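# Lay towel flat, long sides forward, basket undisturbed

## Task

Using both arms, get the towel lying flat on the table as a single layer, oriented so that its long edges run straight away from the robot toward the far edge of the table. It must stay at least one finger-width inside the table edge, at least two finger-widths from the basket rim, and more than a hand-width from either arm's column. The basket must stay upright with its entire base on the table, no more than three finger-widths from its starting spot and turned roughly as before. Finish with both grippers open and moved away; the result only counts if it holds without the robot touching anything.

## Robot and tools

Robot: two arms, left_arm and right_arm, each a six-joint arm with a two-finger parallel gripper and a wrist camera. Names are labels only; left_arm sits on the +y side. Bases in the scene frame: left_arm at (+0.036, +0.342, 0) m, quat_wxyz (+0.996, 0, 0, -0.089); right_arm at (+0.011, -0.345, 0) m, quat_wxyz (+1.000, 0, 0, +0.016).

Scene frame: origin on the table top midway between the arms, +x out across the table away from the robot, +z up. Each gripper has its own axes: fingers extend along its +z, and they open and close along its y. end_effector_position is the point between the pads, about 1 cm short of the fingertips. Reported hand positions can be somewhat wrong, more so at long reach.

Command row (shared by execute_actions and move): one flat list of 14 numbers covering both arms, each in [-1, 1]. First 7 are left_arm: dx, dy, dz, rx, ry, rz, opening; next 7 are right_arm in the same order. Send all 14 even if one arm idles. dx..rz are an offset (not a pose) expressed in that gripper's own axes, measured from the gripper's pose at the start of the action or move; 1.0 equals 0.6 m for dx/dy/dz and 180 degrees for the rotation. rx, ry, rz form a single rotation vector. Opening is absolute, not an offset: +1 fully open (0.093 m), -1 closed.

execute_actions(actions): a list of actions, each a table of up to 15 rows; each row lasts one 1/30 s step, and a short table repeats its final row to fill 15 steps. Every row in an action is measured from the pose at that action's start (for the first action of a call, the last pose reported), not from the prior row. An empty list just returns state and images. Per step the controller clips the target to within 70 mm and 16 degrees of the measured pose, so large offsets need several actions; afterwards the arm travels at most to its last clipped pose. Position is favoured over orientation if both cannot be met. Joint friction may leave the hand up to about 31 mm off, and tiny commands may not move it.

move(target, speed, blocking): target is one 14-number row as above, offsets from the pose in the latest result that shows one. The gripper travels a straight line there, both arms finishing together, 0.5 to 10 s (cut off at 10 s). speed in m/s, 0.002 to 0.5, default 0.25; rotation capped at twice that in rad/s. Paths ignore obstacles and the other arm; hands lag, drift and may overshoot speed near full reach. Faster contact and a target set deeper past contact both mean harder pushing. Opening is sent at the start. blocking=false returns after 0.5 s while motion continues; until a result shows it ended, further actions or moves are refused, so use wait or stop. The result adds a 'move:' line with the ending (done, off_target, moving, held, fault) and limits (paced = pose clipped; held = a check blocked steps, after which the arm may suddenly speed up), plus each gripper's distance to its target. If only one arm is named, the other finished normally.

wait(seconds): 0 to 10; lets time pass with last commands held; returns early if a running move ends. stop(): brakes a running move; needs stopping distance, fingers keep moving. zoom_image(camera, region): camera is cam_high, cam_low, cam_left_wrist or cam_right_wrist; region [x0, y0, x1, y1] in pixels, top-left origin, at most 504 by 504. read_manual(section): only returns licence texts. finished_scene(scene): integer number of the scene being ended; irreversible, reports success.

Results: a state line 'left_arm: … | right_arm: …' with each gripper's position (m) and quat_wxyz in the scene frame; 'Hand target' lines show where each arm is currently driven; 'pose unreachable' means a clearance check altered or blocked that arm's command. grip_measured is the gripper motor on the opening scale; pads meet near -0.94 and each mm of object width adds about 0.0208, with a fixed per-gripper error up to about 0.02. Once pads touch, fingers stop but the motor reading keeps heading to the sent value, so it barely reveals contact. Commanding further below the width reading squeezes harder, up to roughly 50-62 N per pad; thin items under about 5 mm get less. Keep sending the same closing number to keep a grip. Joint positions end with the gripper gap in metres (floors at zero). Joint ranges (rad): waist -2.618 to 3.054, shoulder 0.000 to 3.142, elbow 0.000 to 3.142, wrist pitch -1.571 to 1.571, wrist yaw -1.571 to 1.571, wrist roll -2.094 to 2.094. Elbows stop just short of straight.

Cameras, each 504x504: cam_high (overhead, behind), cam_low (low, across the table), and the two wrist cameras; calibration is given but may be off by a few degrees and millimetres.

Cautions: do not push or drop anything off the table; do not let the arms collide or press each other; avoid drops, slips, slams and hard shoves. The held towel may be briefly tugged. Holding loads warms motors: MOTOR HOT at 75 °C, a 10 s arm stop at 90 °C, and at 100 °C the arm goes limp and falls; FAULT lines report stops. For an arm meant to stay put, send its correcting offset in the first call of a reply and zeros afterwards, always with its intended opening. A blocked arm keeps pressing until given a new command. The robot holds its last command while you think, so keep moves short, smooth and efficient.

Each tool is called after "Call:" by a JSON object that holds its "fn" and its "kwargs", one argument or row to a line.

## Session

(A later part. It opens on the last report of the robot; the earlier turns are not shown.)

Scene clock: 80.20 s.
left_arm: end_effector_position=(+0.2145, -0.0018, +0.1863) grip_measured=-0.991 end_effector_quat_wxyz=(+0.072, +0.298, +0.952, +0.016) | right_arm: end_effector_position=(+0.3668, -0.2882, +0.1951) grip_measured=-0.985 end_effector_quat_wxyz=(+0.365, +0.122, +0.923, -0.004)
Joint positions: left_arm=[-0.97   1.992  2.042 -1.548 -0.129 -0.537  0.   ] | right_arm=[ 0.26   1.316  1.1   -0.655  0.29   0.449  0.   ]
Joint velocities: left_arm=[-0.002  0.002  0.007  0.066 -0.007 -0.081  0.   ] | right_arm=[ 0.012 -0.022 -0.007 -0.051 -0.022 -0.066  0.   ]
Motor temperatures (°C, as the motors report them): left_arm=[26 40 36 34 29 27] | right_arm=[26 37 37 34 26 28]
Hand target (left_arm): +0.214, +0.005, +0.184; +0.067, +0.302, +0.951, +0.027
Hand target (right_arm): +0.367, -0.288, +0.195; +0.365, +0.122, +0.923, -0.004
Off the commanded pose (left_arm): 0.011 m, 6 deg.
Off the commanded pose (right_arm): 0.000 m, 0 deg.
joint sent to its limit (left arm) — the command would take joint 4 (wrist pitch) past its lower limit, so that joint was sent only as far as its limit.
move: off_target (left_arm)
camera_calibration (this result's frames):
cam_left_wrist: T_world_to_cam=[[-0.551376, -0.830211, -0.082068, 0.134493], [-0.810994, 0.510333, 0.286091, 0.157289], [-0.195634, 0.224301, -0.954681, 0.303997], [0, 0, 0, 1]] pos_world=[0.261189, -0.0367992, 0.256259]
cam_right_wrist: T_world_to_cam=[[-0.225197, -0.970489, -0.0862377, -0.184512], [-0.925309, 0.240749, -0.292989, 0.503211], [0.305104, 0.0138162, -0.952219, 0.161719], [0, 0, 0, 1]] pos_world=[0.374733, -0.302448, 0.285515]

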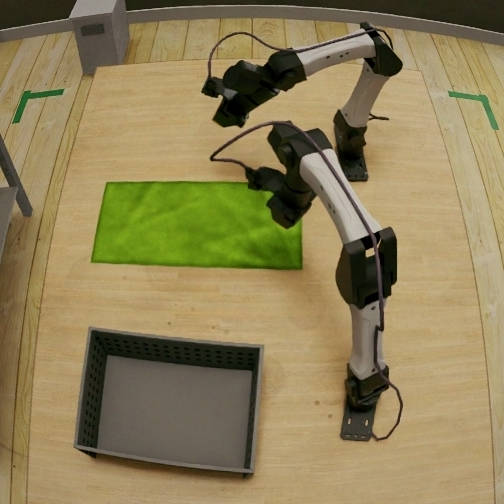

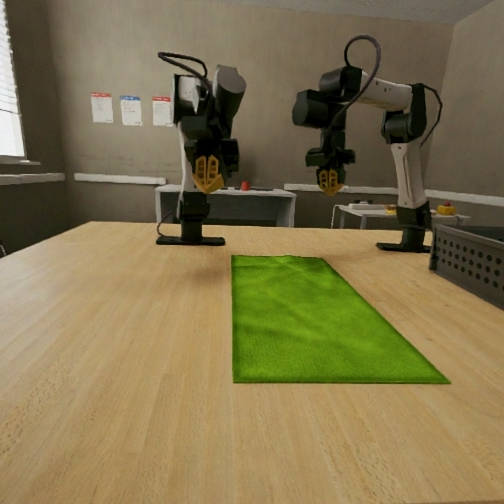

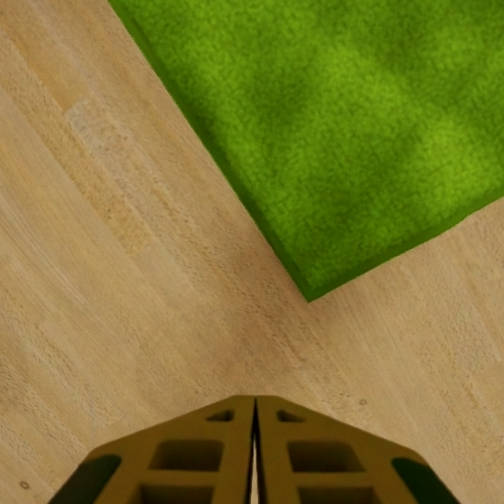

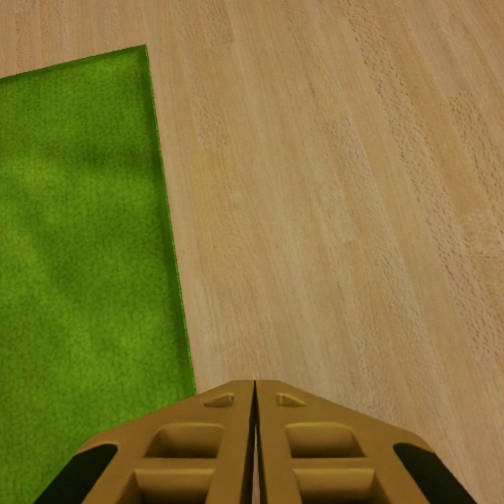

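Call:
{"fn": "move", "kwargs": {
  "target": [-0.282,0.103,0.255,0,0,0,-1,0,-0.1,0,0,0,0,-1]
}}

Call:
{"fn": "move", "kwargs": {
  "target": [0.01,0,0.075,0,0,0,-1,0,0,0,0,0,0,-1],
  "speed": 0.06
}}

Call:
{"fn": "move", "kwargs": {
  "target": [0.064,0.088,0.015,0,0,0,-1,0,0,0,0,0,0,-1],
  "speed": 0.06
}}

Call:
{"fn": "move", "kwargs": {
  "target": [0.2,0.1,-0.3,0,0,0,-1,0,0,0,0,0,0,-1]
}}

Scene clock: 94.43 s.
left_arm: end_effector_position=(+0.4133, -0.0439, +0.0567) grip_measured=-0.991 end_effector_quat_wxyz=(+0.095, +0.293, +0.951, +0.012) | right_arm: end_effector_position=(+0.3536, -0.3442, +0.1861) grip_measured=-0.985 end_effector_quat_wxyz=(+0.351, +0.121, +0.929, -0.008)
Joint positions: left_arm=[-0.656  2.755  2.845 -1.51  -0.118 -0.227  0.   ] | right_arm=[ 0.043  1.239  1.025 -0.653  0.15   0.28   0.   ]
Joint velocities: left_arm=[ 0.002 -0.007 -0.012 -0.066  0.007  0.037  0.   ] | right_arm=[-0.002 -0.012  0.022  0.037 -0.007 -0.066  0.   ]
Motor temperatures (°C, as the motors report them): left_arm=[26 42 36 33 29 27] | right_arm=[26 36 37 35 26 28]
Hand target (left_arm): +0.411, -0.046, +0.062; +0.096, +0.299, +0.949, +0.006
Hand target (right_arm): +0.353, -0.347, +0.192; +0.366, +0.122, +0.922, -0.005
Off the commanded pose (left_arm): 0.008 m, 3 deg.
Off the commanded pose (right_arm): 0.005 m, 2 deg.
elbow stopped short (left arm): the move would have taken joint 3 (elbow) straighter than the controller allows; a more bent joint 3 avoids this.
move: off_target (left_arm)
camera_calibration (this result's frames):
cam_left_wrist: T_world_to_cam=[[-0.541467, -0.836116, -0.087885, 0.194455], [-0.825928, 0.509499, 0.241358, 0.385719], [-0.157026, 0.203274, -0.966449, 0.212375], [0, 0, 0, 1]] pos_world=[0.457215, -0.0771071, 0.129243]
cam_right_wrist: T_world_to_cam=[[-0.228579, -0.97073, -0.0737239, -0.243872], [-0.934285, 0.24002, -0.263633, 0.499288], [0.273611, 0.00861813, -0.961802, 0.169117], [0, 0, 0, 1]] pos_world=[0.364461, -0.35803, 0.276307]

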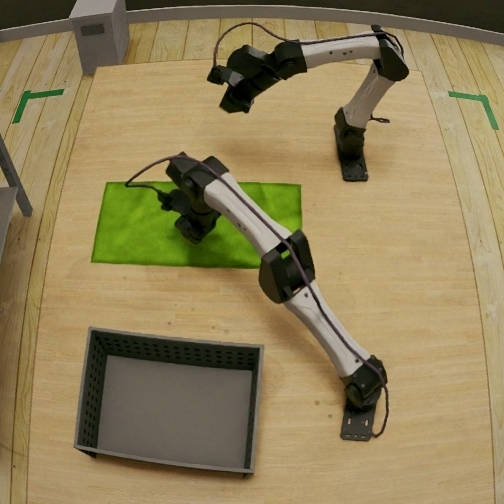

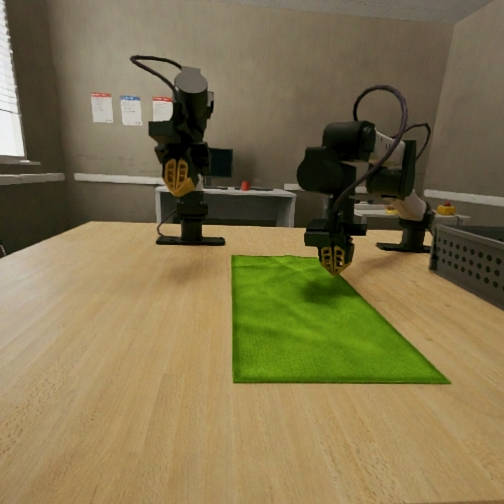

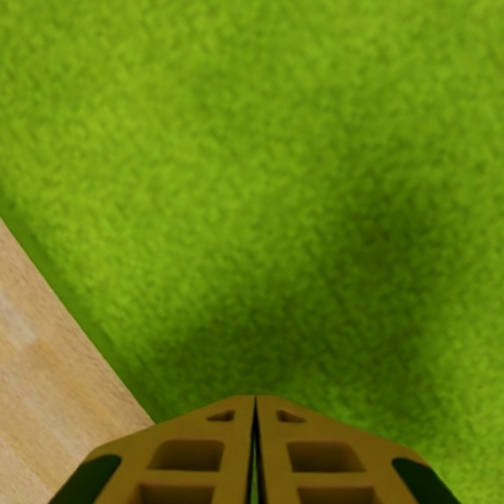

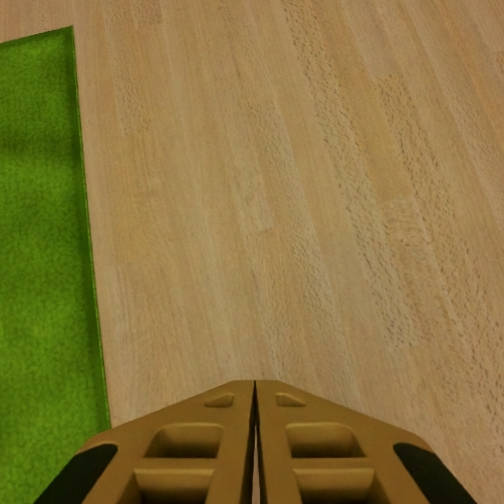

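Scene clock: 95.50 s.
left_arm: end_effector_position=(+0.4107, -0.0392, +0.0217) grip_measured=-0.991 end_effector_quat_wxyz=(+0.087, +0.293, +0.952, +0.019) | right_arm: end_effector_position=(+0.3536, -0.3442, +0.1861) grip_measured=-0.985 end_effector_quat_wxyz=(+0.351, +0.121, +0.929, -0.008)
Joint positions: left_arm=[-0.655  2.639  2.478 -1.279 -0.122 -0.227  0.   ] | right_arm=[ 0.043  1.239  1.025 -0.653  0.15   0.28   0.   ]
Joint velocities: left_arm=[ 0.002 -0.017 -0.056  0.095 -0.022 -0.051  0.   ] | right_arm=[-0.002  0.007 -0.017 -0.051 -0.022 -0.022  0.   ]
Motor temperatures (°C, as the motors report them): left_arm=[26 43 36 33 29 27] | right_arm=[26 36 37 35 26 28]
Hand target (left_arm): +0.417, -0.041, +0.012; +0.094, +0.293, +0.951, +0.013
Hand target (right_arm): +0.354, -0.344, +0.186; +0.351, +0.121, +0.929, -0.008
Off the commanded pose (left_arm): 0.012 m, 1 deg.
Off the commanded pose (right_arm): 0.000 m, 0 deg.
move: off_target (left_arm)
camera_calibration (this result's frames):
cam_left_wrist: T_world_to_cam=[[-0.541012, -0.835386, -0.0971378, 0.19403], [-0.824111, 0.503549, 0.259383, 0.388254], [-0.167772, 0.220382, -0.960877, 0.18223], [0, 0, 0, 1]] pos_world=[0.45551, -0.0735749, 0.0932418]
cam_right_wrist: T_world_to_cam=[[-0.228579, -0.97073, -0.0737239, -0.243872], [-0.934285, 0.24002, -0.263633, 0.499288], [0.273611, 0.00861813, -0.961802, 0.169117], [0, 0, 0, 1]] pos_world=[0.364461, -0.35803, 0.276307]

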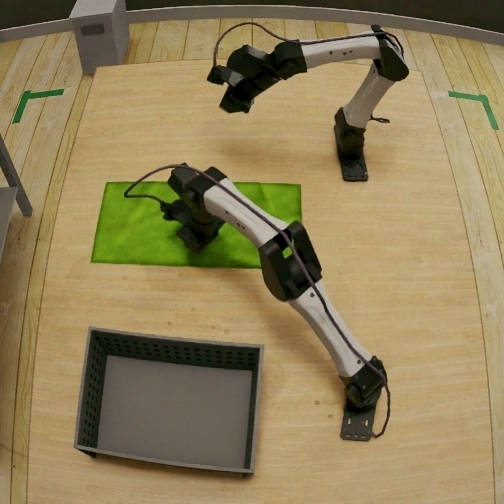

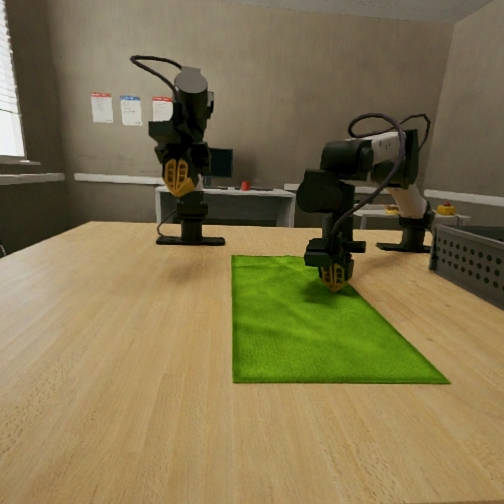

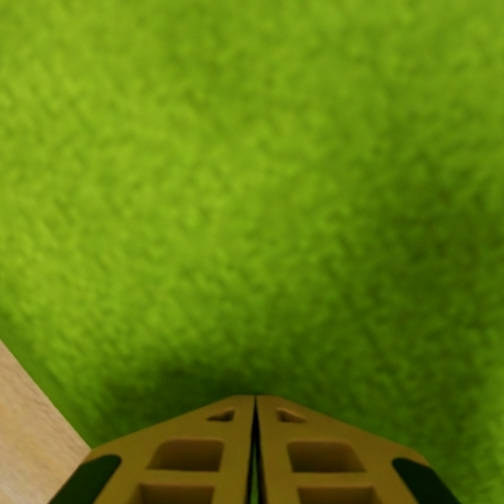

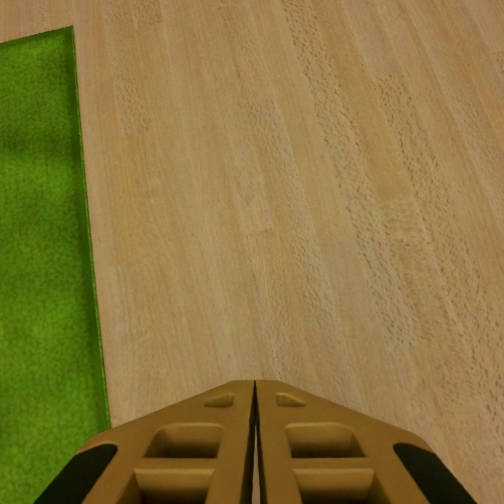

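Scene clock: 96.90 s.
left_arm: end_effector_position=(+0.4119, +0.0136, +0.0213) grip_measured=-0.991 end_effector_quat_wxyz=(+0.099, +0.293, +0.951, +0.008) | right_arm: end_effector_position=(+0.3536, -0.3442, +0.1861) grip_measured=-0.985 end_effector_quat_wxyz=(+0.351, +0.121, +0.929, -0.008)
Joint positions: left_arm=[-0.575  2.366  1.97  -1.003 -0.101 -0.146  0.   ] | right_arm=[ 0.043  1.239  1.025 -0.653  0.15   0.28   0.   ]
Joint velocities: left_arm=[ 0.002 -0.007  0.002 -0.007 -0.022  0.022  0.   ] | right_arm=[-0.017  0.002  0.002 -0.037  0.022  0.007  0.   ]
Motor temperatures (°C, as the motors report them): left_arm=[26 44 36 33 29 27] | right_arm=[26 36 38 35 26 28]
Hand target (left_arm): +0.411, +0.026, +0.013; +0.088, +0.293, +0.952, +0.020
Hand target (right_arm): +0.354, -0.344, +0.186; +0.351, +0.121, +0.929, -0.008
Off the commanded pose (left_arm): 0.016 m, 2 deg.
Off the commanded pose (right_arm): 0.000 m, 0 deg.
move: off_target (left_arm)
camera_calibration (this result's frames):
cam_left_wrist: T_world_to_cam=[[-0.54229, -0.836174, -0.0820694, 0.238922], [-0.826426, 0.513245, 0.231518, 0.364207], [-0.151467, 0.193374, -0.969363, 0.164167], [0, 0, 0, 1]] pos_world=[0.455421, -0.0188924, 0.0944253]
cam_right_wrist: T_world_to_cam=[[-0.228579, -0.97073, -0.0737239, -0.243872], [-0.934285, 0.24002, -0.263633, 0.499288], [0.273611, 0.00861813, -0.961802, 0.169117], [0, 0, 0, 1]] pos_world=[0.364461, -0.35803, 0.276307]

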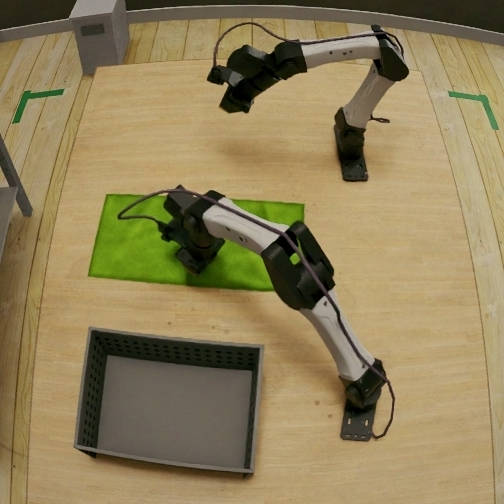

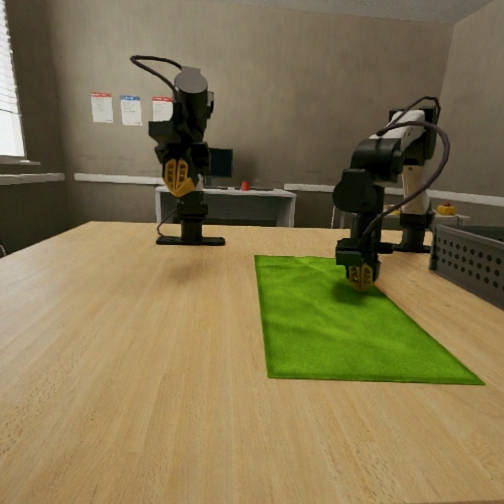

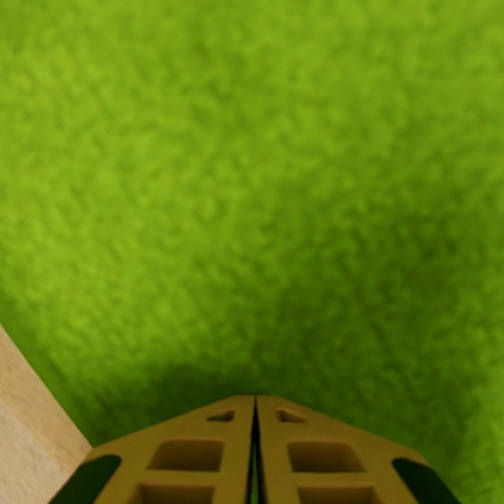

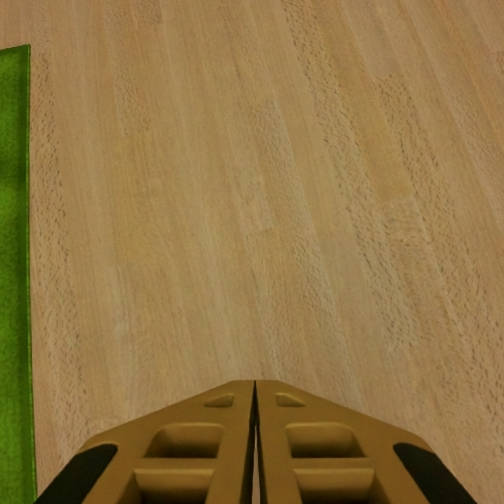

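Scene clock: 98.37 s.
left_arm: end_effector_position=(+0.3187, +0.1295, +0.1855) grip_measured=-0.991 end_effector_quat_wxyz=(+0.111, +0.290, +0.950, +0.008) | right_arm: end_effector_position=(+0.3536, -0.3442, +0.1861) grip_measured=-0.985 end_effector_quat_wxyz=(+0.351, +0.121, +0.929, -0.008)
Joint positions: left_arm=[-0.515  1.714  1.663 -1.32  -0.099 -0.091  0.   ] | right_arm=[ 0.043  1.239  1.025 -0.653  0.15   0.28   0.   ]
Joint velocities: left_arm=[ 0.002 -0.002  0.002 -0.022 -0.066 -0.022  0.   ] | right_arm=[-0.017 -0.007 -0.002 -0.022  0.022  0.037  0.   ]
Motor temperatures (°C, as the motors report them): left_arm=[26 44 36 33 29 27] | right_arm=[26 36 38 35 26 28]
Hand target (left_arm): +0.314, +0.135, +0.183; +0.100, +0.293, +0.951, +0.009
Hand target (right_arm): +0.354, -0.344, +0.186; +0.351, +0.121, +0.929, -0.008
Off the commanded pose (left_arm): 0.011 m, 1 deg.
Off the commanded pose (right_arm): 0.000 m, 0 deg.
move: off_target (left_arm)
camera_calibration (this result's frames):
cam_left_wrist: T_world_to_cam=[[-0.535822, -0.839853, -0.0868446, 0.298054], [-0.834165, 0.510651, 0.208336, 0.196747], [-0.130624, 0.184074, -0.974194, 0.282286], [0, 0, 0, 1]] pos_world=[0.360697, 0.0978905, 0.259897]
cam_right_wrist: T_world_to_cam=[[-0.228579, -0.97073, -0.0737239, -0.243872], [-0.934285, 0.24002, -0.263633, 0.499288], [0.273611, 0.00861813, -0.961802, 0.169117], [0, 0, 0, 1]] pos_world=[0.364461, -0.35803, 0.276307]

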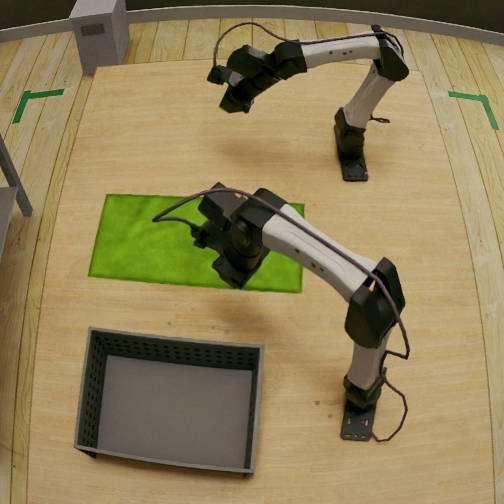

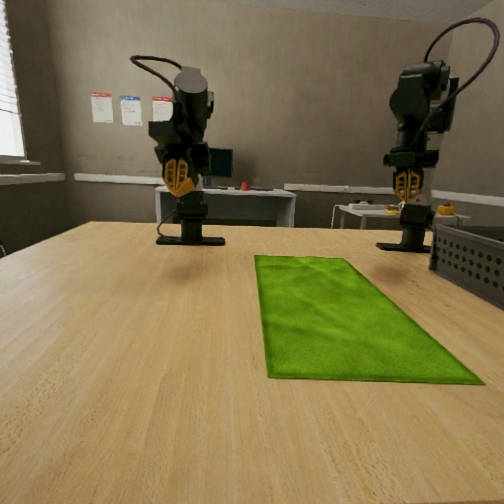

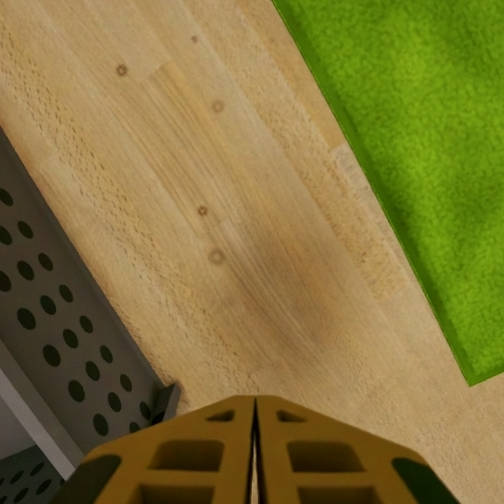

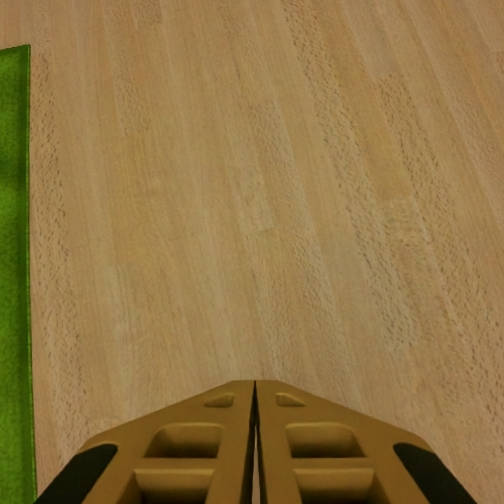

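About 3–4° off, which should be acceptable.

Call:
{"fn": "finished_scene", "kwargs": {
  "scene": 2
}}

The scene is finished: the task was done.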